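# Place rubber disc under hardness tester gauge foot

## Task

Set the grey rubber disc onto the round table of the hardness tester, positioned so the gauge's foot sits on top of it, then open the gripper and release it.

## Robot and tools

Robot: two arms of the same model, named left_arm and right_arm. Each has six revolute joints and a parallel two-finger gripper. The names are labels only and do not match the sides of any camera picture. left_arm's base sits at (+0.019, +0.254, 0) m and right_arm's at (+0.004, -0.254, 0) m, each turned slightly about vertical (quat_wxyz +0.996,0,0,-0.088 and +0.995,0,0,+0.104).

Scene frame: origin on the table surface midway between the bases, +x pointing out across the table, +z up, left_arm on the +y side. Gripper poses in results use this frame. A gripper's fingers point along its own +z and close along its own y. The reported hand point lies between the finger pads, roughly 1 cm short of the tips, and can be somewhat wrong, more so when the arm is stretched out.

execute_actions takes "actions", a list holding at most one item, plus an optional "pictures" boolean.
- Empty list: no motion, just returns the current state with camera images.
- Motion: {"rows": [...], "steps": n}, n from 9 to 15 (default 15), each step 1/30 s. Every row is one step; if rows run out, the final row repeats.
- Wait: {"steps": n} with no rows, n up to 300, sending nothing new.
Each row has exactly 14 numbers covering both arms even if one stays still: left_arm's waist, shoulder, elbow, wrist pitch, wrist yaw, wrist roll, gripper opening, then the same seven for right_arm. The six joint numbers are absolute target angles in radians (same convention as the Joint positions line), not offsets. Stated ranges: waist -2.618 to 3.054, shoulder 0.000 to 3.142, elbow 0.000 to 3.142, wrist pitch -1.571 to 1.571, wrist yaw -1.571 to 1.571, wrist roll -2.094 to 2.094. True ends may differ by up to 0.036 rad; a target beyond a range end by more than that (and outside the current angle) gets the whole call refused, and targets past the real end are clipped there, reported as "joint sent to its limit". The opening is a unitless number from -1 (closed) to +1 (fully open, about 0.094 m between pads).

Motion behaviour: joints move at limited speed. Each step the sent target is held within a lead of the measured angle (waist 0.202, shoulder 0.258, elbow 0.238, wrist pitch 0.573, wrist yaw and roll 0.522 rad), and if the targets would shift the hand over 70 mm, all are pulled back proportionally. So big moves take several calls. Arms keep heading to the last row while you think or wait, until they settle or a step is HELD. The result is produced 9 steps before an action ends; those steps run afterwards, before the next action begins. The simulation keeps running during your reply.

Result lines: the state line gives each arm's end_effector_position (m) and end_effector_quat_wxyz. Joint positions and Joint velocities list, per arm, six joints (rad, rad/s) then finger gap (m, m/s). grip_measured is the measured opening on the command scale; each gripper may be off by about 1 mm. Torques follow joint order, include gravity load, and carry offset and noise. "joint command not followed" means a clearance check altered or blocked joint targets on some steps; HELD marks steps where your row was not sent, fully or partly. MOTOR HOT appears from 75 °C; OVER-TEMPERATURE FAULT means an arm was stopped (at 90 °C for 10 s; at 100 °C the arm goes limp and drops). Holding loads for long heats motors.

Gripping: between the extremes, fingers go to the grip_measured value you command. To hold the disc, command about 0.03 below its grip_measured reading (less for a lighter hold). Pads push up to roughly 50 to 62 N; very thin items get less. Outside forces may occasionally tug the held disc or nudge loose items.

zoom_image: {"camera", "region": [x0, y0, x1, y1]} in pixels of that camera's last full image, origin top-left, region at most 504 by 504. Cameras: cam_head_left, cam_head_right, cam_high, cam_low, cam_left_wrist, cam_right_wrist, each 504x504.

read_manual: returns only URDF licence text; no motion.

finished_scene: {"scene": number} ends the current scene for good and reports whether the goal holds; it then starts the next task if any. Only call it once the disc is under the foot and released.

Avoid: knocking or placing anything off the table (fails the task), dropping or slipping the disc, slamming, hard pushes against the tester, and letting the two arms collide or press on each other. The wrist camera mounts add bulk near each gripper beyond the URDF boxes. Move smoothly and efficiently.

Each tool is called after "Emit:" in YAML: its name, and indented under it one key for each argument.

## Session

Emit:
execute_actions:
  actions: []

Scene clock: 0.00 s of 5400.00 s.
left_arm: end_effector_position=(+0.2324, -0.2566, +0.2809) grip_measured=+1.000 end_effector_quat_wxyz=(+0.279, -0.032, +0.783, -0.555) | right_arm: end_effector_position=(+0.3016, -0.3808, +0.1590) grip_measured=+1.000 end_effector_quat_wxyz=(+0.011, +0.745, +0.662, -0.082)
Joint positions: left_arm=[-1.053  1.739  1.334  0.172 -0.16  -1.183  0.094] | right_arm=[-0.529  1.829  1.712 -1.517  0.154  1.373  0.094]
Joint velocities: left_arm=[-0.002 -0.022 -0.002  0.007 -0.037  0.081  0.   ] | right_arm=[ 0.002 -0.042  0.002  0.095 -0.007  0.022  0.   ]
Joint torques (N m, as the arm reports them, + toward a larger angle): no reading
Motor temperatures (°C, as the motors report them): left_arm=[25 27 29 28 28 28] | right_arm=[29 28 29 29 27 27]

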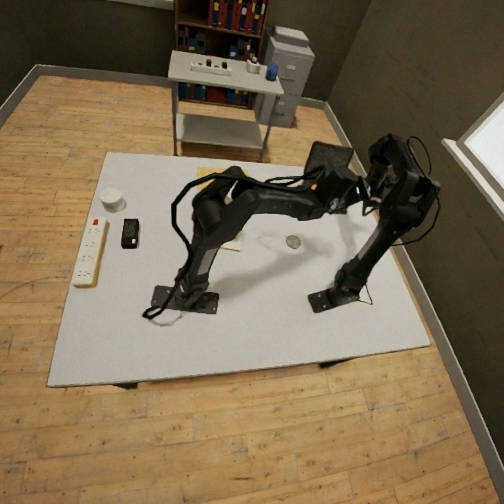

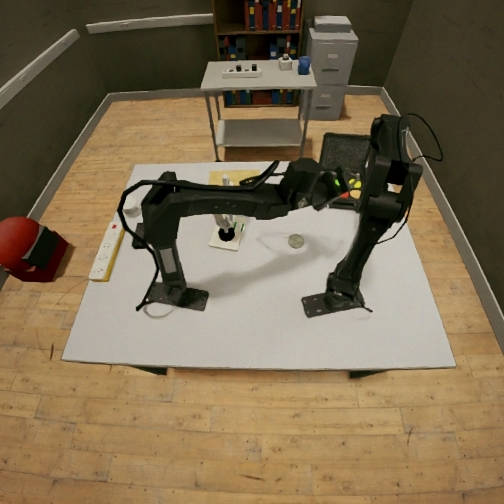

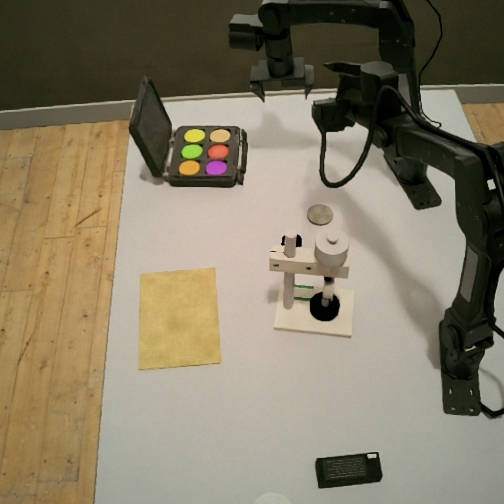

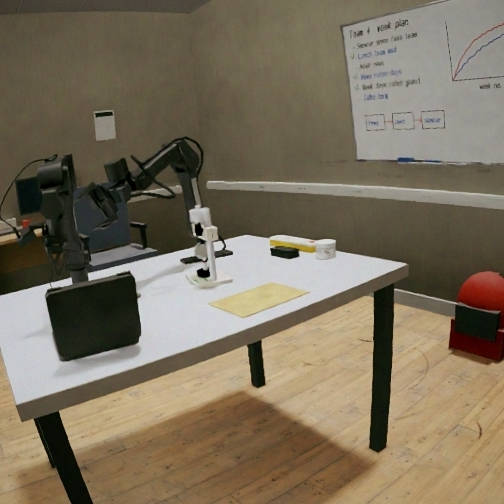

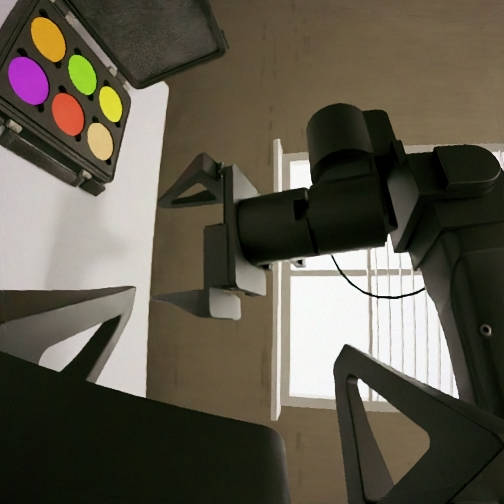

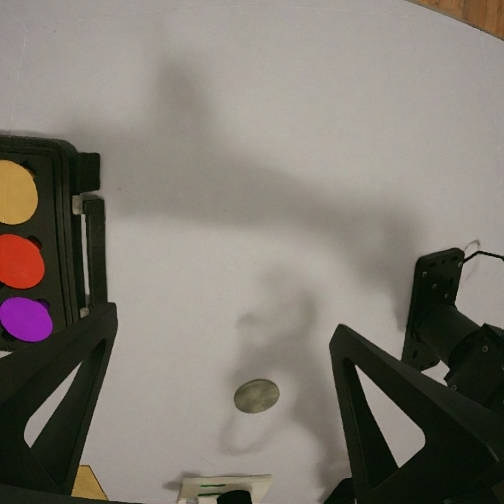

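Emit:
execute_actions:
  actions:
    - {"rows":[[-1.053,1.71,1.31,0.15,-0.15,-1.16,1, -0.529,1.829,1.72,-1.5,0.15,1.35,1],[-1.053,1.66,1.27,0.12,-0.14,-1.12,1, -0.529,1.82,1.72,-1.48,0.14,1.3,1],[-1.053,1.6,1.23,0.08,-0.13,-1.07,1, -0.529,1.8,1.71,-1.45,0.13,1.25,1],[-1.053,1.53,1.19,0.04,-0.12,-1.02,1, -0.529,1.77,1.69,-1.41,0.12,1.2,1],[-1.053,1.46,1.15,0,-0.11,-0.96,1, -0.529,1.73,1.65,-1.35,0.11,1.14,1],[-1.053,1.39,1.11,-0.04,-0.1,-0.9,1, -0.529,1.69,1.6,-1.28,0.1,1.08,1],[-1.053,1.32,1.07,-0.08,-0.09,-0.84,1, -0.52,1.65,1.54,-1.2,0.09,1.02,1],[-1.053,1.25,1.03,-0.12,-0.08,-0.78,1, -0.5,1.61,1.47,-1.12,0.08,0.96,1],[-1.053,1.18,0.99,-0.16,-0.07,-0.72,1, -0.48,1.57,1.4,-1.04,0.07,0.9,1],[-1.053,1.11,0.96,-0.2,-0.06,-0.66,1, -0.45,1.53,1.33,-0.96,0.06,0.84,1],[-1.053,1.04,0.93,-0.24,-0.05,-0.6,1, -0.42,1.49,1.26,-0.88,0.05,0.78,1],[-1.053,0.97,0.9,-0.28,-0.04,-0.54,1, -0.39,1.45,1.19,-0.8,0.04,0.72,1],[-1.053,0.9,0.87,-0.32,-0.03,-0.48,1, -0.36,1.41,1.12,-0.72,0.03,0.66,1],[-1.053,0.83,0.84,-0.36,-0.02,-0.42,1, -0.33,1.37,1.05,-0.64,0.02,0.6,1],[-1.053,0.76,0.81,-0.4,-0.01,-0.36,1, -0.3,1.33,0.98,-0.56,0.01,0.54,1]],"steps":15}

Emit:
execute_actions:
  actions:
    - {"rows":[[-1.04,0.69,0.78,-0.45,0,-0.3,1, -0.26,1.29,0.91,-0.48,0,0.48,1],[-1.02,0.62,0.75,-0.5,0.01,-0.24,1, -0.22,1.25,0.84,-0.4,-0.01,0.42,1],[-0.99,0.55,0.72,-0.55,0.01,-0.18,1, -0.18,1.21,0.77,-0.32,-0.01,0.36,1],[-0.95,0.48,0.69,-0.6,0.01,-0.12,1, -0.14,1.17,0.7,-0.24,-0.01,0.3,1],[-0.9,0.42,0.66,-0.64,0.01,-0.06,1, -0.1,1.13,0.63,-0.16,-0.01,0.24,1],[-0.85,0.38,0.63,-0.68,0.01,0,1, -0.06,1.09,0.56,-0.08,-0.01,0.18,1],[-0.8,0.35,0.61,-0.69,0.01,0.008,1, -0.02,1.05,0.49,0,-0.01,0.12,1],[-0.74,0.34,0.59,-0.69,0.01,0.008,1, 0.02,1.02,0.42,0.08,-0.01,0.06,1],[-0.68,0.34,0.585,-0.69,0.01,0.008,1, 0.06,0.99,0.35,0.16,-0.01,0,1],[-0.62,0.34,0.585,-0.69,0.01,0.008,1, 0.1,0.97,0.29,0.24,-0.01,-0.008,1],[-0.56,0.34,0.585,-0.69,0.01,0.008,1, 0.13,0.95,0.23,0.3,-0.01,-0.008,1],[-0.5,0.34,0.585,-0.69,0.01,0.008,1, 0.16,0.94,0.18,0.315,-0.01,-0.008,1],[-0.44,0.34,0.585,-0.69,0.01,0.008,1, 0.18,0.94,0.13,0.315,-0.01,-0.008,1],[-0.39,0.34,0.585,-0.69,0.01,0.008,1, 0.195,0.94,0.09,0.315,-0.01,-0.008,1],[-0.358,0.34,0.585,-0.69,0.01,0.008,1, 0.205,0.94,0.06,0.315,-0.01,-0.008,1]],"steps":15}

Emit:
execute_actions:
  actions:
    - {"steps":20}
  pictures: true

Scene clock: 3.57 s of 5400.00 s.
left_arm: end_effector_position=(+0.2111, -0.2110, +0.2759) grip_measured=+1.000 end_effector_quat_wxyz=(+0.291, +0.024, +0.803, -0.520) | right_arm: end_effector_position=(+0.3121, -0.3799, +0.1572) grip_measured=+1.000 end_effector_quat_wxyz=(+0.035, +0.705, +0.707, -0.055)
Joint positions: left_arm=[-1.053  1.557  1.18   0.081 -0.133 -1.071  0.094] | right_arm=[-0.529  1.792  1.663 -1.429  0.13   1.245  0.094]
Joint velocities: left_arm=[-0.007 -1.893 -1.263 -1.048  0.198  1.048  0.   ] | right_arm=[-0.002 -0.74  -1.018  1.179 -0.256 -1.062  0.   ]
Joint torques (N m, as the arm reports them, + toward a larger angle): left_arm=[  0.08 -11.51   7.41   2.48  -0.01   0.12] | right_arm=[  0.   -12.85   5.67  -0.01   0.05   0.02]
Motor temperatures (°C, as the motors report them): left_arm=[25 29 30 29 28 28] | right_arm=[29 29 29 29 28 27]
Steps of this call (steps 1 to 90: nothing new was sent; then 0.37 s passed at rest; steps 91 to 96: the first 6 steps of this action). Readings (joint positions):
91: left_arm=[-1.053 1.738 1.334 0.172 -0.160 -1.182] | right_arm=[-0.529 1.829 1.712 -1.517 0.153 1.370]
92: left_arm=[-1.053 1.730 1.326 0.171 -0.157 -1.175] | right_arm=[-0.529 1.829 1.712 -1.516 0.151 1.359]
94: left_arm=[-1.053 1.671 1.267 0.142 -0.146 -1.136] | right_arm=[-0.529 1.826 1.708 -1.495 0.142 1.315]
96: the state above

Scene clock: 4.07 s of 5400.00 s.
left_arm: end_effector_position=(+0.1328, +0.0280, +0.3039) grip_measured=+1.000 end_effector_quat_wxyz=(+0.485, +0.316, +0.711, -0.399) | right_arm: end_effector_position=(+0.3148, -0.2302, +0.0955) grip_measured=+1.000 end_effector_quat_wxyz=(+0.303, +0.169, +0.935, +0.074)
Joint positions: left_arm=[-0.941  0.48   0.716 -0.448 -0.01  -0.273  0.094] | right_arm=[-0.127  1.187  0.675 -0.425  0.012  0.434  0.094]
Joint velocities: left_arm=[ 1.223 -1.619 -0.828 -1.223  0.022  1.546  0.   ] | right_arm=[ 1.145 -1.17  -2.054  2.19  -0.154 -1.678  0.   ]
Joint torques (N m, as the arm reports them, + toward a larger angle): left_arm=[0.42 2.9  4.24 1.93 0.12 0.08] | right_arm=[-0.15 -5.25  7.13  1.51 -0.1   0.01]
Motor temperatures (°C, as the motors report them): left_arm=[25 29 30 29 28 28] | right_arm=[29 29 30 29 28 27]
Steps of this call (steps 1 to 9: the last 9 steps of your previous action; steps 10 to 15: the first 6 steps of this action). Readings (joint positions):
10: left_arm=[-1.053 0.803 0.868 -0.236 -0.048 -0.555] | right_arm=[-0.319 1.378 1.032 -0.805 0.047 0.727]
11: left_arm=[-1.048 0.734 0.838 -0.275 -0.036 -0.497] | right_arm=[-0.284 1.341 0.961 -0.729 0.038 0.669]
13: left_arm=[-1.013 0.601 0.776 -0.362 -0.019 -0.384] | right_arm=[-0.208 1.266 0.817 -0.578 0.023 0.552]
15: the state above

Scene clock: 4.73 s of 5400.00 s.
left_arm: end_effector_position=(+0.2091, +0.1403, +0.2252) grip_measured=+1.000 end_effector_quat_wxyz=(+0.523, +0.223, +0.809, -0.148) | right_arm: end_effector_position=(+0.2450, -0.1483, +0.0257) grip_measured=+1.000 end_effector_quat_wxyz=(+0.433, -0.182, +0.878, +0.093)
Joint positions: left_arm=[-0.367  0.347  0.595 -0.669  0.003 -0.006  0.094] | right_arm=[ 0.198  0.964  0.044  0.267 -0.007  0.001  0.094]
Joint velocities: left_arm=[-0.002  0.002  0.002 -0.081 -0.051  0.066  0.   ] | right_arm=[-0.002  0.017 -0.007  0.095  0.037 -0.139  0.   ]
Joint torques (N m, as the arm reports them, + toward a larger angle): left_arm=[0.65 2.18 5.31 1.93 0.1  0.16] | right_arm=[ 0.55 -2.49  7.15  2.08 -0.07 -0.05]
Motor temperatures (°C, as the motors report them): left_arm=[25 29 30 29 28 28] | right_arm=[29 29 30 29 28 27]
Kept back: nothing.
Steps of this call (steps 1 to 9: the last 9 steps of your previous action; steps 10 to 20: the robot went on to your last target). Readings (joint positions):
1: left_arm=[-0.894 0.428 0.688 -0.489 -0.007 -0.220] | right_arm=[-0.086 1.146 0.605 -0.348 0.009 0.375]
2: left_arm=[-0.840 0.386 0.660 -0.525 -0.004 -0.176] | right_arm=[-0.046 1.106 0.536 -0.270 0.006 0.315]
4: left_arm=[-0.723 0.348 0.621 -0.585 -0.000 -0.114] | right_arm=[0.034 1.036 0.400 -0.112 0.001 0.203]
8: left_arm=[-0.485 0.347 0.595 -0.650 0.005 -0.048] | right_arm=[0.161 0.966 0.172 0.129 -0.006 0.080]
20: the state above

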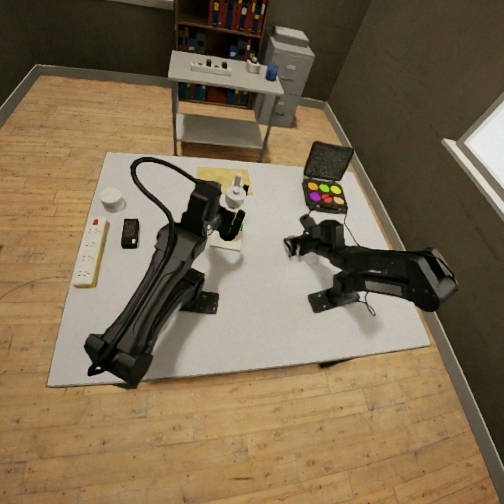

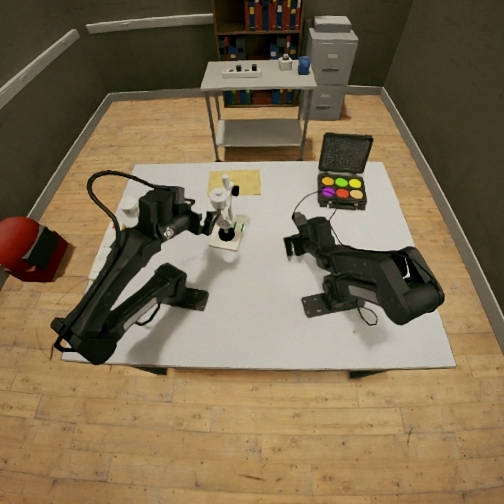

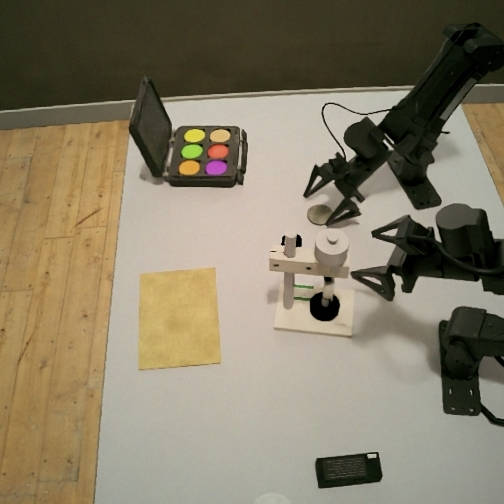

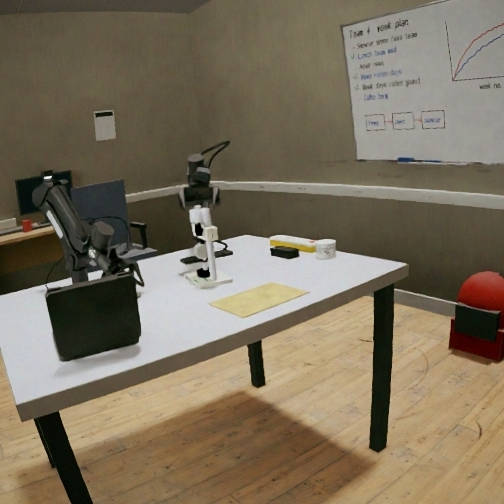

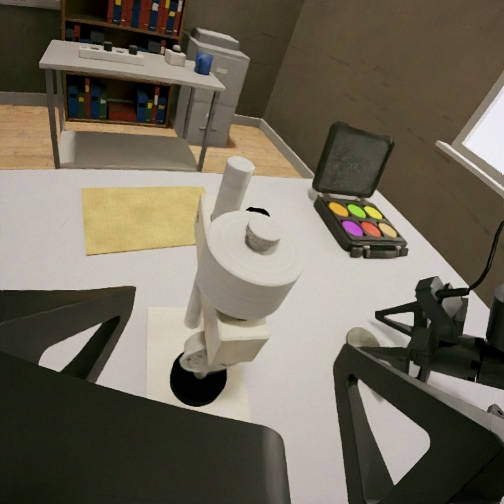

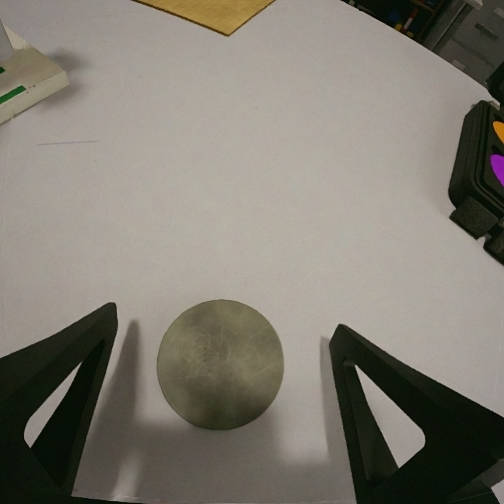

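Emit:
execute_actions:
  actions:
    - {"rows":[[-0.353,0.36,0.585,-0.655,0.01,0.008,1, 0.205,0.96,0.06,0.32,-0.01,-0.008,0.95],[-0.348,0.38,0.585,-0.63,0.01,0.008,1, 0.205,0.97,0.06,0.325,-0.01,-0.008,0.9],[-0.343,0.405,0.585,-0.6,0.01,0.008,1, 0.205,0.98,0.06,0.33,-0.01,-0.008,0.85],[-0.343,0.43,0.585,-0.57,0.01,0.008,1, 0.205,0.99,0.06,0.335,-0.01,-0.008,0.8],[-0.343,0.455,0.585,-0.54,0.01,0.008,1, 0.205,1.0,0.06,0.335,-0.01,-0.008,0.75],[-0.343,0.48,0.585,-0.51,0.01,0.008,1, 0.205,1.008,0.06,0.335,-0.01,-0.008,0.7],[-0.343,0.505,0.585,-0.48,0.01,0.008,1, 0.205,1.016,0.06,0.335,-0.01,-0.008,0.65],[-0.343,0.53,0.585,-0.45,0.01,0.008,1, 0.205,1.024,0.06,0.335,-0.01,-0.008,0.6],[-0.343,0.555,0.585,-0.42,0.01,0.008,1, 0.205,1.031,0.06,0.335,-0.01,-0.008,0.6],[-0.343,0.58,0.585,-0.395,0.01,0.008,1, 0.205,1.038,0.06,0.335,-0.01,-0.008,0.6],[-0.343,0.605,0.585,-0.37,0.01,0.008,1, 0.205,1.044,0.06,0.335,-0.01,-0.008,0.6],[-0.343,0.63,0.585,-0.37,0.01,0.008,1, 0.205,1.049,0.06,0.335,-0.01,-0.008,0.6],[-0.343,0.65,0.585,-0.37,0.01,0.008,1, 0.205,1.053,0.06,0.335,-0.01,-0.008,0.6],[-0.343,0.67,0.585,-0.37,0.01,0.008,1, 0.205,1.057,0.06,0.335,-0.01,-0.008,0.6],[-0.343,0.685,0.585,-0.37,0.01,0.008,1, 0.205,1.06,0.06,0.335,-0.01,-0.008,0.6]],"steps":15}

Emit:
execute_actions:
  actions:
    - {"steps":18}
  pictures: true

Emit:
zoom_image:
  camera: "cam_high"
  region: [270, 170, 400, 300]

Emit:
zoom_image:
  camera: "cam_low"
  region: [160, 170, 250, 260]

Scene clock: 6.20 s of 5400.00 s.
left_arm: end_effector_position=(+0.2240, +0.1351, +0.2255) grip_measured=+1.000 end_effector_quat_wxyz=(+0.522, +0.219, +0.811, -0.144) | right_arm: end_effector_position=(+0.2483, -0.1469, +0.0286) grip_measured=+0.724 end_effector_quat_wxyz=(+0.441, -0.183, +0.874, +0.093)
Joint positions: left_arm=[-0.353  0.423  0.595 -0.597  0.003 -0.003  0.094] | right_arm=[ 0.198  0.979  0.044  0.3   -0.007 -0.004  0.081]
Joint velocities: left_arm=[ 0.017  0.75   0.007  0.549 -0.037 -0.022  0.   ] | right_arm=[-0.007  0.242  0.002  0.051 -0.007  0.11  -0.045]
Joint torques (N m, as the arm reports them, + toward a larger angle): left_arm=[0.58 2.85 5.51 2.1  0.11 0.13] | right_arm=[ 0.55  0.72  7.14  2.06 -0.08 -0.05]
Motor temperatures (°C, as the motors report them): left_arm=[25 29 30 29 28 28] | right_arm=[29 29 30 30 28 27]
Steps of this call (steps 1 to 30: the robot went on to your last target; steps 31 to 38: nothing new was sent; steps 39 to 44: the first 6 steps of this action). Readings (joint positions):
39: left_arm=[-0.366 0.347 0.595 -0.669 0.003 -0.003] | right_arm=[0.198 0.964 0.044 0.284 -0.007 -0.004]
40: left_arm=[-0.364 0.350 0.595 -0.664 0.003 -0.003] | right_arm=[0.198 0.964 0.044 0.285 -0.007 -0.004]
42: left_arm=[-0.356 0.375 0.595 -0.637 0.003 -0.003] | right_arm=[0.198 0.966 0.044 0.291 -0.007 -0.004]
44: the state above

Scene clock: 6.80 s of 5400.00 s.
left_arm: end_effector_position=(+0.2672, +0.1099, +0.2126) grip_measured=+1.000 end_effector_quat_wxyz=(+0.507, +0.222, +0.821, -0.139) | right_arm: end_effector_position=(+0.2426, -0.1493, +0.0126) grip_measured=+0.601 end_effector_quat_wxyz=(+0.412, -0.186, +0.887, +0.087)
Joint positions: left_arm=[-0.353  0.682  0.595 -0.375  0.003 -0.003  0.094] | right_arm=[ 0.198  1.048  0.044  0.304 -0.007 -0.004  0.075]
Joint velocities: left_arm=[-0.012 -0.002  0.002  0.022 -0.037 -0.051  0.   ] | right_arm=[ 0.002  0.007  0.002  0.007  0.037 -0.066  0.   ]
Joint torques (N m, as the arm reports them, + toward a larger angle): left_arm=[0.7  0.65 5.93 2.09 0.09 0.13] | right_arm=[ 0.55  0.27  6.89  2.09 -0.08 -0.04]
Motor temperatures (°C, as the motors report them): left_arm=[25 29 30 30 28 28] | right_arm=[29 29 30 30 28 27]
Kept back: nothing.
Steps of this call (steps 1 to 9: the last 9 steps of your previous action; steps 10 to 18: the robot went on to your last target). Readings (joint positions):
1: left_arm=[-0.353 0.451 0.595 -0.575 0.003 -0.003] | right_arm=[0.198 0.988 0.044 0.302 -0.007 -0.004]
2: left_arm=[-0.353 0.478 0.595 -0.551 0.003 -0.003] | right_arm=[0.198 0.997 0.044 0.302 -0.007 -0.004]
4: left_arm=[-0.353 0.531 0.595 -0.501 0.003 -0.003] | right_arm=[0.198 1.014 0.044 0.303 -0.007 -0.004]
8: left_arm=[-0.353 0.628 0.595 -0.419 0.003 -0.003] | right_arm=[0.198 1.038 0.044 0.303 -0.007 -0.004]
18: the state above

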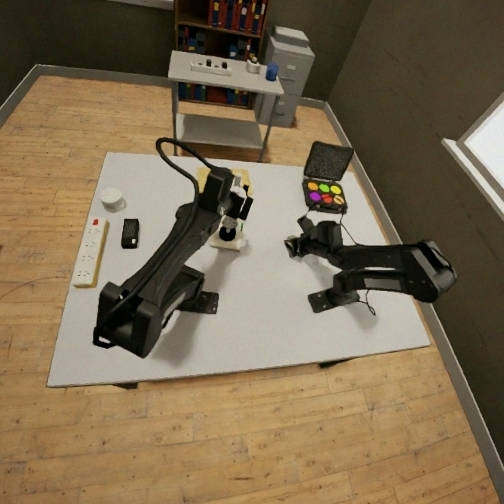

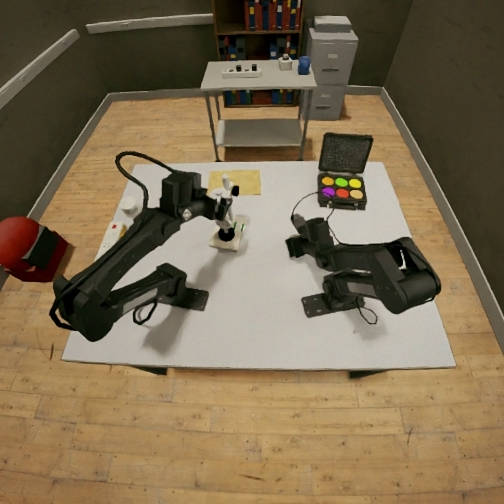

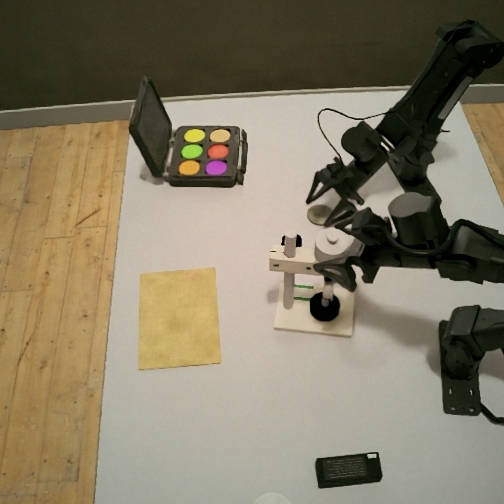

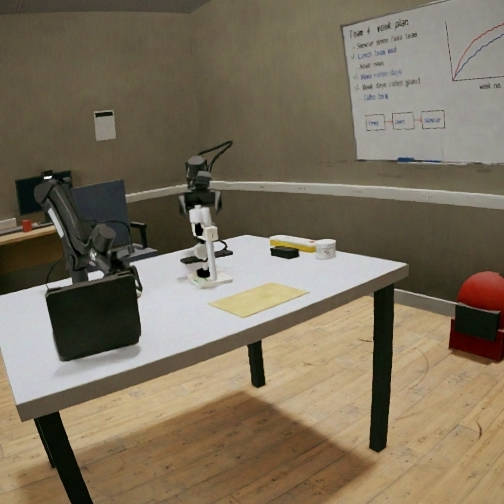

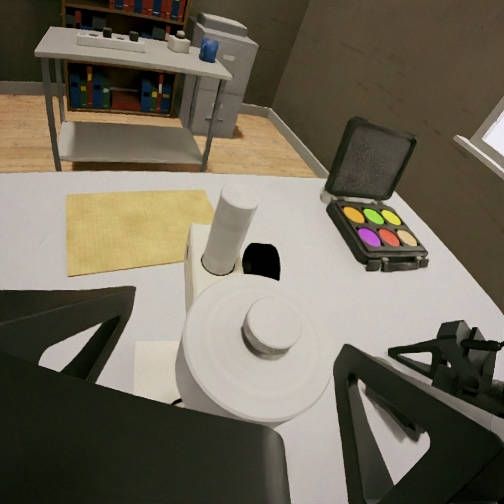

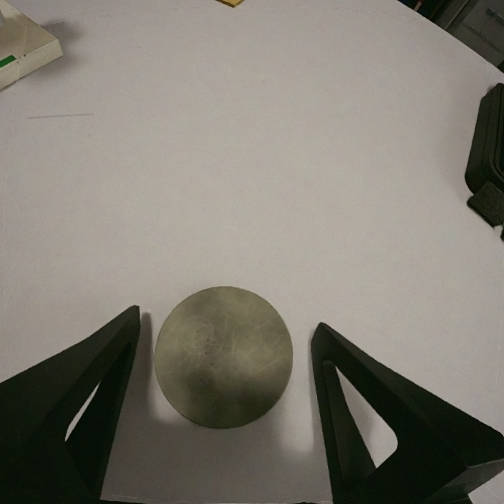

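Region (270, 170, 400, 300) of cam_high's 504x504 image, scaled by 3.877, with more detail than that image has.

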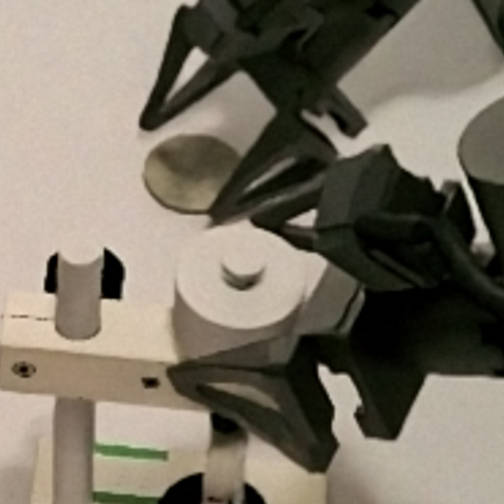

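Region (160, 170, 250, 260) of cam_low's 504x504 image, scaled by 5.600, with more detail than that image has.

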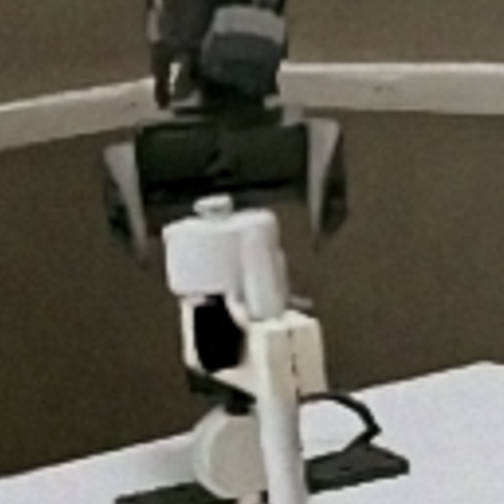

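Emit:
execute_actions:
  actions:
    - {"rows":[[-0.36,0.685,0.585,-0.37,0.01,0.008,0.9, 0.205,1.065,0.06,0.335,-0.01,-0.008,0.6],[-0.372,0.685,0.585,-0.37,0.01,0.008,0.8, 0.205,1.07,0.06,0.335,-0.01,-0.008,0.6],[-0.384,0.685,0.585,-0.37,0.01,0.008,0.7, 0.205,1.075,0.06,0.335,-0.01,-0.008,0.6],[-0.384,0.685,0.585,-0.37,0.01,0.008,0.62, 0.205,1.08,0.06,0.335,-0.01,-0.008,0.6],[-0.384,0.685,0.585,-0.37,0.01,0.008,0.55, 0.205,1.085,0.06,0.335,-0.01,-0.008,0.6],[-0.384,0.685,0.585,-0.37,0.01,0.008,0.48, 0.205,1.085,0.06,0.335,-0.01,-0.008,0.6],[-0.384,0.685,0.585,-0.37,0.01,0.008,0.42, 0.205,1.085,0.06,0.335,-0.01,-0.008,0.6],[-0.384,0.685,0.585,-0.37,0.01,0.008,0.37, 0.205,1.085,0.06,0.335,-0.01,-0.008,0.6],[-0.384,0.685,0.585,-0.37,0.01,0.008,0.32, 0.205,1.085,0.06,0.335,-0.01,-0.008,0.6],[-0.384,0.685,0.585,-0.37,0.01,0.008,0.28, 0.205,1.085,0.06,0.335,-0.01,-0.008,0.6],[-0.384,0.685,0.585,-0.37,0.01,0.008,0.24, 0.205,1.085,0.06,0.335,-0.01,-0.008,0.6],[-0.384,0.685,0.585,-0.37,0.01,0.008,0.2, 0.205,1.085,0.06,0.335,-0.01,-0.008,0.6],[-0.384,0.685,0.585,-0.37,0.01,0.008,0.17, 0.205,1.085,0.06,0.335,-0.01,-0.008,0.6]],"steps":13}

Emit:
execute_actions:
  actions:
    - {"steps":13}

Scene clock: 7.77 s of 5400.00 s.
left_arm: end_effector_position=(+0.2658, +0.1062, +0.2139) grip_measured=+0.660 end_effector_quat_wxyz=(+0.509, +0.227, +0.818, -0.144) | right_arm: end_effector_position=(+0.2424, -0.1494, +0.0116) grip_measured=+0.601 end_effector_quat_wxyz=(+0.411, -0.186, +0.888, +0.087)
Joint positions: left_arm=[-0.366  0.682  0.595 -0.37   0.003 -0.003  0.078] | right_arm=[ 0.198  1.055  0.044  0.307 -0.007 -0.004  0.075]
Joint velocities: left_arm=[-0.173 -0.007 -0.007  0.007 -0.007 -0.007 -0.078] | right_arm=[ 0.002  0.173 -0.007  0.081 -0.022 -0.022 -0.001]
Joint torques (N m, as the arm reports them, + toward a larger angle): left_arm=[-0.5   0.67  5.93  2.11  0.06  0.2 ] | right_arm=[ 0.56  0.51  6.79  1.97 -0.07 -0.04]
Motor temperatures (°C, as the motors report them): left_arm=[25 29 31 30 28 28] | right_arm=[29 29 30 30 28 27]
Steps of this call (steps 1 to 25: the robot went on to your last target; steps 26 to 29: the first 4 steps of this action). Readings (joint positions):
26: left_arm=[-0.353 0.682 0.595 -0.370 0.003 -0.003] | right_arm=[0.198 1.048 0.044 0.304 -0.007 -0.004]
27: left_arm=[-0.354 0.682 0.595 -0.370 0.003 -0.003] | right_arm=[0.198 1.048 0.044 0.304 -0.007 -0.004]
29: the state above

Scene clock: 8.20 s of 5400.00 s.
left_arm: end_effector_position=(+0.2646, +0.1042, +0.2141) grip_measured=+0.236 end_effector_quat_wxyz=(+0.509, +0.230, +0.817, -0.145) | right_arm: end_effector_position=(+0.2418, -0.1497, +0.0090) grip_measured=+0.601 end_effector_quat_wxyz=(+0.407, -0.186, +0.890, +0.086)
Joint positions: left_arm=[-0.375  0.682  0.595 -0.369  0.002 -0.002  0.058] | right_arm=[ 0.198  1.07   0.044  0.313 -0.007 -0.004  0.075]
Joint velocities: left_arm=[-0.002  0.012 -0.012 -0.066 -0.022  0.066  0.   ] | right_arm=[ 0.007 -0.017 -0.007 -0.022  0.022  0.037 -0.001]
Joint torques (N m, as the arm reports them, + toward a larger angle): left_arm=[-0.74  0.66  5.93  2.12  0.09  0.12] | right_arm=[ 0.56  0.35  6.8   1.97 -0.08 -0.04]
Motor temperatures (°C, as the motors report them): left_arm=[25 29 31 30 28 28] | right_arm=[29 29 30 30 28 27]
Kept back: nothing.
Steps of this call (steps 1 to 9: the last 9 steps of your previous action; steps 10 to 13: the robot went on to your last target). Readings (joint positions):
1: left_arm=[-0.371 0.682 0.595 -0.370 0.004 -0.003] | right_arm=[0.198 1.061 0.044 0.307 -0.007 -0.004]
2: left_arm=[-0.374 0.682 0.595 -0.370 0.004 -0.003] | right_arm=[0.198 1.067 0.044 0.308 -0.007 -0.004]
4: left_arm=[-0.375 0.682 0.595 -0.370 0.004 -0.003] | right_arm=[0.198 1.070 0.044 0.312 -0.007 -0.004]
8: left_arm=[-0.375 0.682 0.595 -0.369 0.002 -0.002] | right_arm=[0.198 1.070 0.044 0.313 -0.007 -0.004]
13: the state above

Emit:
execute_actions:
  actions:
    - {"rows":[[-0.38,0.684,0.61,-0.364,0.01,0.008,0.19, 0.205,1.082,0.06,0.335,-0.01,-0.008,0.54],[-0.38,0.683,0.625,-0.358,0.01,0.008,0.19, 0.205,1.082,0.06,0.335,-0.01,-0.008,0.48],[-0.38,0.682,0.635,-0.35,0.01,0.008,0.19, 0.205,1.082,0.06,0.335,-0.01,-0.008,0.42],[-0.38,0.681,0.645,-0.342,0.01,0.008,0.19, 0.205,1.082,0.06,0.335,-0.01,-0.008,0.37],[-0.38,0.68,0.655,-0.334,0.01,0.008,0.19, 0.205,1.082,0.06,0.335,-0.01,-0.008,0.33],[-0.38,0.679,0.665,-0.326,0.01,0.008,0.19, 0.205,1.082,0.06,0.335,-0.01,-0.008,0.29],[-0.38,0.678,0.675,-0.318,0.01,0.008,0.19, 0.205,1.082,0.06,0.335,-0.01,-0.008,0.26],[-0.38,0.677,0.685,-0.31,0.01,0.008,0.19, 0.205,1.082,0.06,0.335,-0.01,-0.008,0.23],[-0.38,0.676,0.695,-0.305,0.01,0.008,0.19, 0.205,1.082,0.06,0.335,-0.01,-0.008,0.2],[-0.38,0.675,0.705,-0.3,0.01,0.008,0.19, 0.205,1.082,0.06,0.335,-0.01,-0.008,0.17],[-0.38,0.674,0.715,-0.3,0.01,0.008,0.19, 0.205,1.082,0.06,0.335,-0.01,-0.008,0.15],[-0.38,0.673,0.725,-0.3,0.01,0.008,0.19, 0.205,1.082,0.06,0.335,-0.01,-0.008,0.15],[-0.38,0.672,0.735,-0.3,0.01,0.008,0.19, 0.205,1.082,0.06,0.335,-0.01,-0.008,0.15],[-0.38,0.671,0.743,-0.3,0.01,0.008,0.19, 0.205,1.082,0.06,0.335,-0.01,-0.008,0.15],[-0.38,0.67,0.75,-0.3,0.01,0.008,0.19, 0.205,1.082,0.06,0.335,-0.01,-0.008,0.15]],"steps":15}

Emit:
execute_actions:
  actions:
    - {"steps":16}

Scene clock: 10.07 s of 5400.00 s.
left_arm: end_effector_position=(+0.2648, +0.1041, +0.2166) grip_measured=+0.236 end_effector_quat_wxyz=(+0.510, +0.230, +0.816, -0.146) | right_arm: end_effector_position=(+0.2418, -0.1497, +0.0090) grip_measured=+0.309 end_effector_quat_wxyz=(+0.407, -0.186, +0.890, +0.086)
Joint positions: left_arm=[-0.375  0.683  0.602 -0.372  0.002 -0.002  0.058] | right_arm=[ 0.198  1.07   0.044  0.313 -0.007 -0.004  0.062]
Joint velocities: left_arm=[-0.007  0.022  0.09  -0.066  0.022  0.037  0.001] | right_arm=[-0.007 -0.012 -0.007  0.007 -0.125 -0.007 -0.037]
Joint torques (N m, as the arm reports them, + toward a larger angle): left_arm=[-0.44 -0.06 10.7   2.72  0.06  0.12] | right_arm=[ 0.52  0.14  6.81  1.98 -0.07 -0.05]
Motor temperatures (°C, as the motors report them): left_arm=[25 28 31 30 28 28] | right_arm=[29 29 30 30 28 27]
Steps of this call (steps 1 to 30: the robot went on to your last target; steps 31 to 50: nothing new was sent; steps 51 to 56: the first 6 steps of this action). Readings (joint positions):
51: left_arm=[-0.375 0.682 0.595 -0.369 0.002 -0.002] | right_arm=[0.198 1.070 0.044 0.313 -0.007 -0.004]
52: left_arm=[-0.375 0.682 0.595 -0.369 0.002 -0.002] | right_arm=[0.198 1.070 0.044 0.313 -0.007 -0.004]
54: left_arm=[-0.375 0.682 0.596 -0.368 0.002 -0.002] | right_arm=[0.198 1.070 0.044 0.313 -0.007 -0.004]
56: the state above

Scene clock: 10.60 s of 5400.00 s.
left_arm: end_effector_position=(+0.2650, +0.1040, +0.2317) grip_measured=+0.236 end_effector_quat_wxyz=(+0.508, +0.231, +0.817, -0.145) | right_arm: end_effector_position=(+0.2418, -0.1497, +0.0090) grip_measured=+0.202 end_effector_quat_wxyz=(+0.407, -0.187, +0.890, +0.086)
Joint positions: left_arm=[-0.375  0.701  0.671 -0.428  0.002 -0.001  0.058] | right_arm=[ 0.198  1.07   0.044  0.313 -0.007 -0.004  0.056]
Joint velocities: left_arm=[ 0.012 -0.002  0.002  0.007  0.022 -0.037 -0.001] | right_arm=[ 0.002  0.007  0.002  0.007  0.022 -0.022  0.   ]
Joint torques (N m, as the arm reports them, + toward a larger angle): left_arm=[-0.43 -1.98 12.13  3.45  0.09  0.11] | right_arm=[ 0.56  0.11  6.8   1.98 -0.08 -0.04]
Motor temperatures (°C, as the motors report them): left_arm=[25 28 31 31 28 28] | right_arm=[29 29 30 30 28 27]
Kept back: nothing.
Steps of this call (steps 1 to 9: the last 9 steps of your previous action; steps 10 to 16: the robot went on to your last target). Readings (joint positions):
1: left_arm=[-0.375 0.685 0.606 -0.375 0.002 -0.002] | right_arm=[0.198 1.070 0.044 0.313 -0.007 -0.004]
2: left_arm=[-0.375 0.687 0.611 -0.380 0.002 -0.002] | right_arm=[0.198 1.070 0.044 0.313 -0.007 -0.004]
4: left_arm=[-0.375 0.693 0.620 -0.390 0.002 -0.002] | right_arm=[0.198 1.070 0.044 0.313 -0.007 -0.004]
8: left_arm=[-0.375 0.701 0.644 -0.412 0.002 -0.001] | right_arm=[0.198 1.070 0.044 0.313 -0.007 -0.004]
16: the state above

Emit:
execute_actions:
  actions:
    - {"rows":[[-0.38,0.67,0.753,-0.302,0.01,0.008,0.19, 0.205,1.07,0.09,0.33,-0.01,-0.008,0.16],[-0.38,0.67,0.756,-0.304,0.01,0.008,0.19, 0.205,1.075,0.12,0.32,-0.01,-0.008,0.16],[-0.38,0.67,0.759,-0.306,0.01,0.008,0.19, 0.205,1.085,0.155,0.31,-0.01,-0.008,0.16],[-0.38,0.67,0.762,-0.308,0.01,0.008,0.19, 0.215,1.105,0.19,0.3,-0.01,-0.008,0.16],[-0.38,0.67,0.762,-0.308,0.01,0.008,0.19, 0.24,1.135,0.225,0.29,-0.01,-0.008,0.16],[-0.38,0.67,0.762,-0.308,0.01,0.008,0.19, 0.28,1.17,0.26,0.28,-0.01,-0.008,0.16],[-0.38,0.67,0.762,-0.308,0.01,0.008,0.19, 0.33,1.21,0.295,0.278,-0.01,-0.008,0.16],[-0.38,0.67,0.762,-0.308,0.01,0.008,0.19, 0.39,1.25,0.33,0.278,-0.01,-0.008,0.16],[-0.38,0.67,0.762,-0.308,0.01,0.008,0.19, 0.45,1.29,0.365,0.278,-0.01,-0.008,0.16],[-0.38,0.67,0.762,-0.308,0.01,0.008,0.19, 0.51,1.33,0.4,0.278,-0.01,-0.008,0.16],[-0.38,0.67,0.762,-0.308,0.01,0.008,0.19, 0.57,1.37,0.435,0.278,-0.01,-0.008,0.16],[-0.38,0.67,0.762,-0.308,0.01,0.008,0.19, 0.63,1.41,0.47,0.278,-0.01,-0.008,0.16],[-0.38,0.67,0.762,-0.308,0.01,0.008,0.19, 0.68,1.45,0.5,0.278,-0.01,-0.008,0.16],[-0.38,0.67,0.762,-0.308,0.01,0.008,0.19, 0.715,1.48,0.53,0.278,-0.01,-0.008,0.16],[-0.38,0.67,0.762,-0.308,0.01,0.008,0.19, 0.733,1.505,0.55,0.278,-0.01,-0.008,0.16]],"steps":15}

Emit:
execute_actions:
  actions:
    - {"steps":20}
  pictures: true

Emit:
zoom_image:
  camera: "cam_low"
  region: [140, 195, 240, 295]

Scene clock: 12.17 s of 5400.00 s.
left_arm: end_effector_position=(+0.2649, +0.1040, +0.2316) grip_measured=+0.236 end_effector_quat_wxyz=(+0.508, +0.231, +0.817, -0.145) | right_arm: end_effector_position=(+0.2646, -0.1320, +0.0343) grip_measured=+0.202 end_effector_quat_wxyz=(+0.422, -0.196, +0.880, +0.094)
Joint positions: left_arm=[-0.375  0.701  0.671 -0.428  0.002 -0.001  0.058] | right_arm=[ 0.225  1.113  0.158  0.278 -0.004 -0.004  0.056]
Joint velocities: left_arm=[-0.022 -0.002 -0.007 -0.125  0.066  0.022 -0.   ] | right_arm=[ 0.632  0.681  1.121 -0.051  0.051 -0.022 -0.   ]
Joint torques (N m, as the arm reports them, + toward a larger angle): left_arm=[-0.44 -2.01 12.97  3.37  0.1   0.11] | right_arm=[ 1.27 -0.34  8.37  1.91 -0.18 -0.01]
Motor temperatures (°C, as the motors report them): left_arm=[25 28 33 32 28 28] | right_arm=[29 29 31 31 28 27]
Steps of this call (steps 1 to 15: the robot went on to your last target; steps 16 to 41: nothing new was sent; steps 42 to 47: the first 6 steps of this action). Readings (joint positions):
42: left_arm=[-0.375 0.701 0.671 -0.428 0.002 -0.001] | right_arm=[0.198 1.070 0.045 0.313 -0.007 -0.004]
43: left_arm=[-0.375 0.701 0.671 -0.428 0.002 -0.001] | right_arm=[0.198 1.070 0.052 0.307 -0.007 -0.004]
45: left_arm=[-0.375 0.701 0.671 -0.428 0.002 -0.001] | right_arm=[0.199 1.078 0.090 0.288 -0.007 -0.004]
47: the state above

Scene clock: 12.83 s of 5400.00 s.
left_arm: end_effector_position=(+0.2649, +0.1040, +0.2316) grip_measured=+0.236 end_effector_quat_wxyz=(+0.508, +0.231, +0.817, -0.145) | right_arm: end_effector_position=(+0.2230, +0.0546, +0.0512) grip_measured=+0.203 end_effector_quat_wxyz=(+0.371, -0.418, +0.805, +0.196)
Joint positions: left_arm=[-0.375  0.701  0.671 -0.428  0.002 -0.001  0.058] | right_arm=[ 0.738  1.504  0.525  0.275 -0.014 -0.006  0.056]
Joint velocities: left_arm=[-0.017  0.007  0.007 -0.066 -0.037 -0.051 -0.001] | right_arm=[-0.007  0.007  0.017  0.037  0.007 -0.022  0.001]
Joint torques (N m, as the arm reports them, + toward a larger angle): left_arm=[-0.43 -2.   12.96  3.37  0.1   0.11] | right_arm=[-0.35 -5.11  7.47  1.8   0.   -0.02]
Motor temperatures (°C, as the motors report them): left_arm=[25 28 34 32 28 28] | right_arm=[29 29 31 31 28 27]
Kept back: nothing.
Steps of this call (steps 1 to 9: the last 9 steps of your previous action; steps 10 to 20: the robot went on to your last target). Readings (joint positions):
1: left_arm=[-0.375 0.701 0.671 -0.428 0.002 -0.001] | right_arm=[0.255 1.142 0.199 0.278 -0.002 -0.004]
2: left_arm=[-0.375 0.701 0.671 -0.428 0.002 -0.001] | right_arm=[0.296 1.175 0.240 0.278 0.001 -0.004]
4: left_arm=[-0.375 0.701 0.671 -0.428 0.002 -0.001] | right_arm=[0.402 1.251 0.321 0.278 0.003 -0.004]
8: left_arm=[-0.375 0.701 0.671 -0.428 0.002 -0.001] | right_arm=[0.634 1.413 0.461 0.280 -0.001 -0.005]
20: the state above

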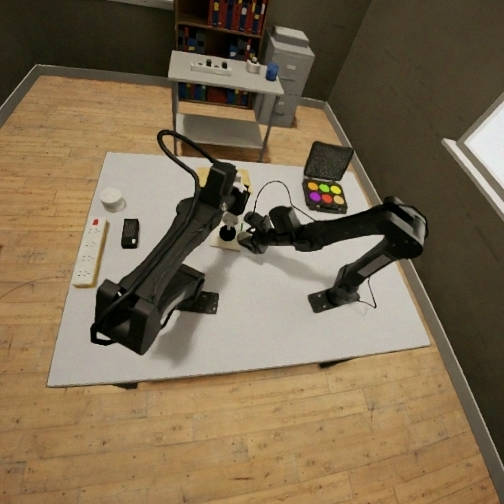

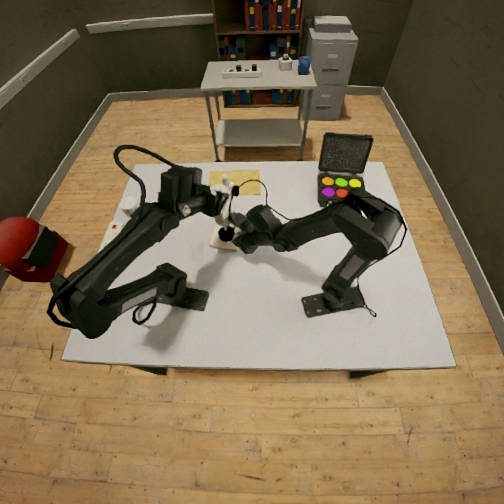

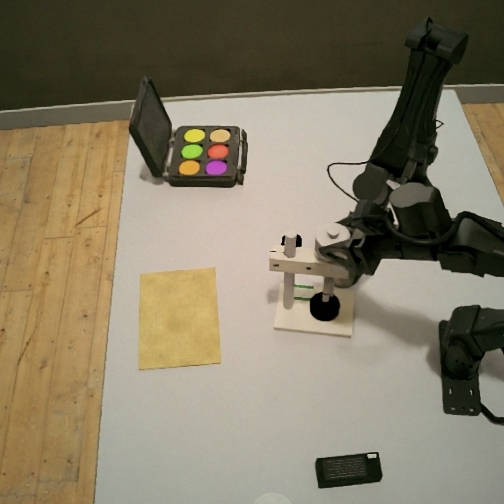

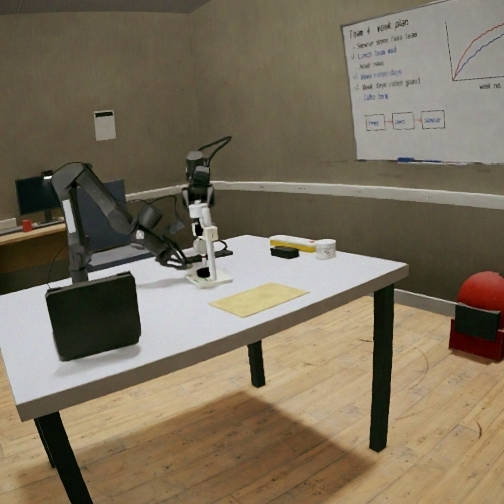

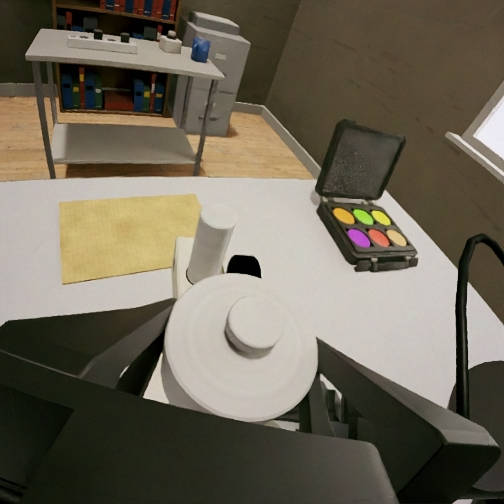

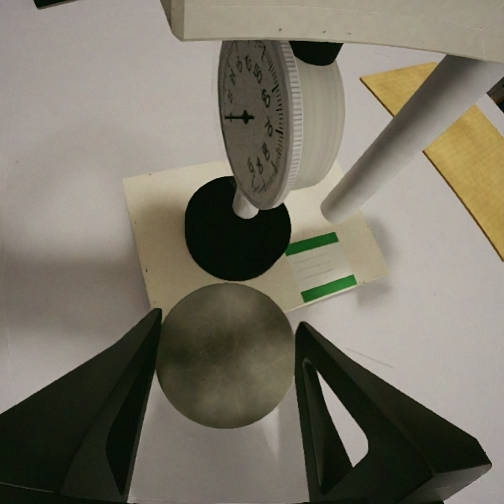

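Region (140, 195, 240, 295) of cam_low's 504x504 image, scaled by 5.040, with more detail than that image has.

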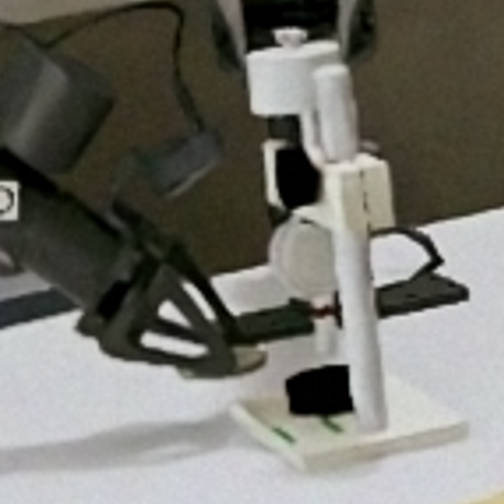

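Emit:
execute_actions:
  actions:
    - {"rows":[[-0.38,0.67,0.765,-0.308,0.01,0.008,0.19, 0.733,1.508,0.553,0.32,-0.01,-0.008,0.16],[-0.38,0.67,0.768,-0.308,0.01,0.008,0.19, 0.733,1.515,0.556,0.34,-0.01,-0.008,0.16],[-0.38,0.67,0.771,-0.308,0.01,0.008,0.19, 0.733,1.525,0.559,0.358,-0.01,-0.008,0.16],[-0.38,0.67,0.774,-0.308,0.01,0.008,0.19, 0.733,1.535,0.562,0.376,-0.01,-0.008,0.16],[-0.38,0.67,0.774,-0.308,0.01,0.008,0.19, 0.733,1.545,0.564,0.394,-0.01,-0.008,0.16],[-0.38,0.67,0.774,-0.308,0.01,0.008,0.19, 0.733,1.555,0.566,0.412,-0.01,-0.008,0.16],[-0.38,0.67,0.774,-0.308,0.01,0.008,0.19, 0.733,1.565,0.568,0.43,-0.01,-0.008,0.16],[-0.38,0.67,0.774,-0.308,0.01,0.008,0.19, 0.733,1.575,0.57,0.448,-0.01,-0.008,0.16],[-0.38,0.67,0.774,-0.308,0.01,0.008,0.19, 0.733,1.585,0.572,0.466,-0.01,-0.008,0.16],[-0.38,0.67,0.774,-0.308,0.01,0.008,0.19, 0.733,1.595,0.574,0.484,-0.01,-0.008,0.16],[-0.38,0.67,0.774,-0.308,0.01,0.008,0.19, 0.733,1.605,0.576,0.5,-0.01,-0.008,0.16],[-0.38,0.67,0.774,-0.308,0.01,0.008,0.19, 0.733,1.615,0.578,0.5,-0.01,-0.008,0.16],[-0.38,0.67,0.774,-0.308,0.01,0.008,0.19, 0.733,1.625,0.58,0.5,-0.01,-0.008,0.16],[-0.38,0.67,0.774,-0.308,0.01,0.008,0.19, 0.733,1.634,0.58,0.5,-0.01,-0.008,0.16],[-0.38,0.67,0.774,-0.308,0.01,0.008,0.19, 0.733,1.642,0.58,0.5,-0.01,-0.008,0.16]],"steps":15}

Emit:
execute_actions:
  actions:
    - {"steps":20}
  pictures: true

Emit:
zoom_image:
  camera: "cam_low"
  region: [150, 205, 240, 295]

Emit:
zoom_image:
  camera: "cam_head_left"
  region: [200, 170, 300, 270]

Scene clock: 15.17 s of 5400.00 s.
left_arm: end_effector_position=(+0.2649, +0.1040, +0.2323) grip_measured=+0.236 end_effector_quat_wxyz=(+0.505, +0.231, +0.819, -0.144) | right_arm: end_effector_position=(+0.2272, +0.0604, +0.0530) grip_measured=+0.203 end_effector_quat_wxyz=(+0.382, -0.416, +0.800, +0.201)
Joint positions: left_arm=[-0.375  0.707  0.681 -0.439  0.002 -0.001  0.058] | right_arm=[ 0.738  1.529  0.529  0.323 -0.014 -0.006  0.056]
Joint velocities: left_arm=[ 0.007  0.012  0.032 -0.037 -0.007  0.051 -0.001] | right_arm=[ 0.002  0.31   0.09   0.344 -0.007 -0.022  0.001]
Joint torques (N m, as the arm reports them, + toward a larger angle): left_arm=[-0.43 -2.53 13.13  3.49  0.1   0.12] | right_arm=[-0.37 -4.65  8.13  2.11  0.   -0.01]
Motor temperatures (°C, as the motors report them): left_arm=[25 28 36 34 28 28] | right_arm=[29 29 31 31 28 27]
Steps of this call (steps 1 to 15: the robot went on to your last target; steps 16 to 64: nothing new was sent; steps 65 to 70: the first 6 steps of this action). Readings (joint positions):
65: left_arm=[-0.375 0.701 0.673 -0.429 0.002 -0.001] | right_arm=[0.738 1.504 0.525 0.276 -0.014 -0.006]
66: left_arm=[-0.375 0.702 0.674 -0.431 0.002 -0.001] | right_arm=[0.738 1.504 0.525 0.279 -0.014 -0.006]
68: left_arm=[-0.375 0.705 0.678 -0.436 0.002 -0.001] | right_arm=[0.738 1.511 0.525 0.298 -0.014 -0.006]
70: the state above

Scene clock: 15.83 s of 5400.00 s.
left_arm: end_effector_position=(+0.2649, +0.1040, +0.2322) grip_measured=+0.236 end_effector_quat_wxyz=(+0.505, +0.231, +0.819, -0.144) | right_arm: end_effector_position=(+0.2392, +0.0770, +0.0468) grip_measured=+0.203 end_effector_quat_wxyz=(+0.402, -0.411, +0.790, +0.211)
Joint positions: left_arm=[-0.375  0.708  0.682 -0.44   0.002 -0.001  0.058] | right_arm=[ 0.738  1.639  0.55   0.462 -0.014 -0.006  0.056]
Joint velocities: left_arm=[-0.012  0.007 -0.012 -0.007  0.037 -0.022 -0.001] | right_arm=[ 0.002 -0.007 -0.002  0.022 -0.037  0.051  0.   ]
Joint torques (N m, as the arm reports them, + toward a larger angle): left_arm=[-0.43 -2.52 13.06  3.49  0.1   0.12] | right_arm=[-0.36 -5.86  7.65  2.21  0.   -0.01]
Motor temperatures (°C, as the motors report them): left_arm=[25 28 36 34 28 28] | right_arm=[29 29 31 31 28 27]
Kept back: nothing.
Steps of this call (steps 1 to 9: the last 9 steps of your previous action; steps 10 to 20: the robot went on to your last target). Readings (joint positions):
1: left_arm=[-0.375 0.707 0.682 -0.440 0.002 -0.001] | right_arm=[0.738 1.540 0.532 0.336 -0.014 -0.006]
2: left_arm=[-0.375 0.707 0.682 -0.440 0.002 -0.001] | right_arm=[0.738 1.551 0.534 0.351 -0.014 -0.006]
4: left_arm=[-0.375 0.708 0.682 -0.440 0.002 -0.001] | right_arm=[0.738 1.573 0.538 0.381 -0.014 -0.006]
8: left_arm=[-0.375 0.708 0.682 -0.440 0.002 -0.001] | right_arm=[0.738 1.612 0.548 0.432 -0.014 -0.006]
20: the state above

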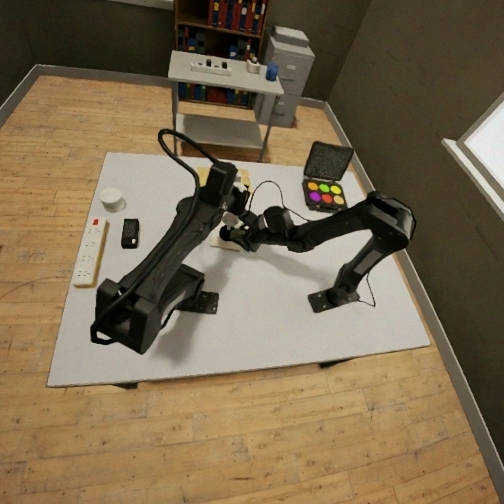

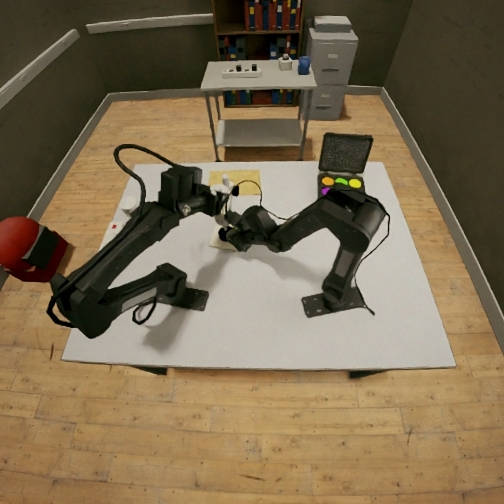

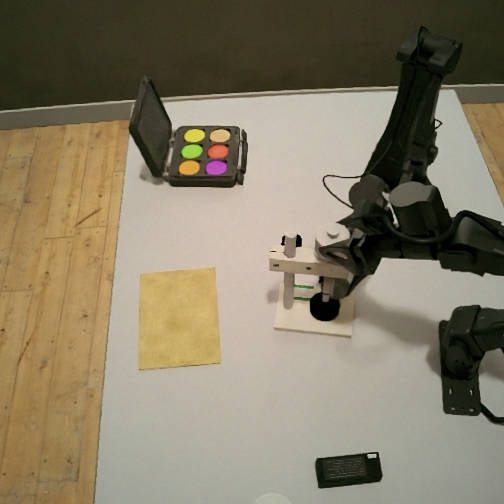

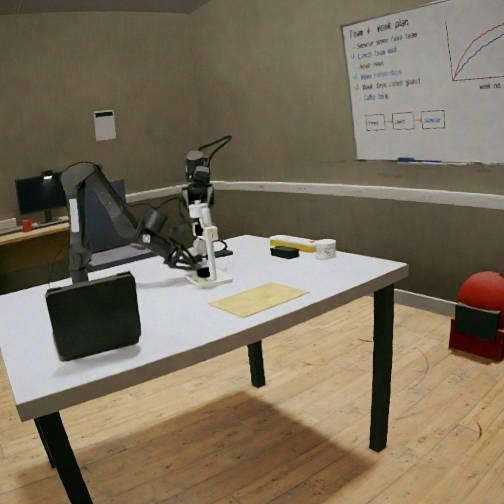

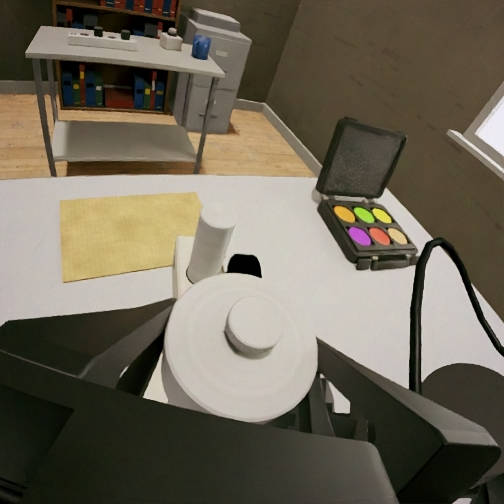

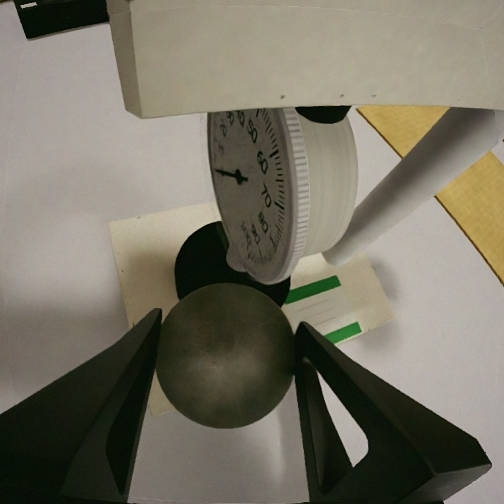

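Region (150, 205, 240, 295) of cam_low's 504x504 image, scaled by 5.600, with more detail than that image has.

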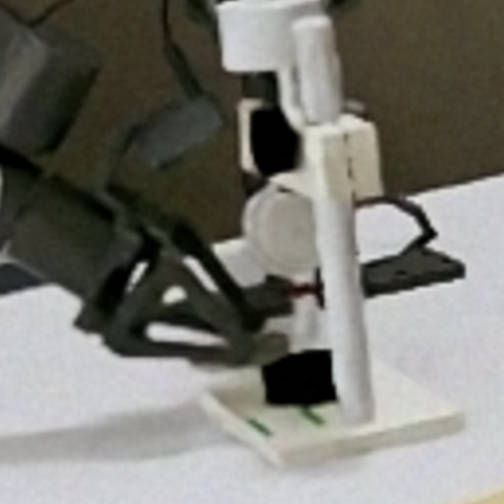

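Region (200, 170, 300, 270) of cam_head_left's 504x504 image, scaled by 5.040, with more detail than that image has.

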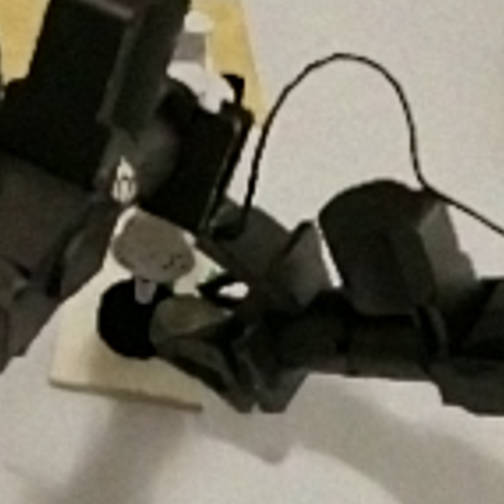

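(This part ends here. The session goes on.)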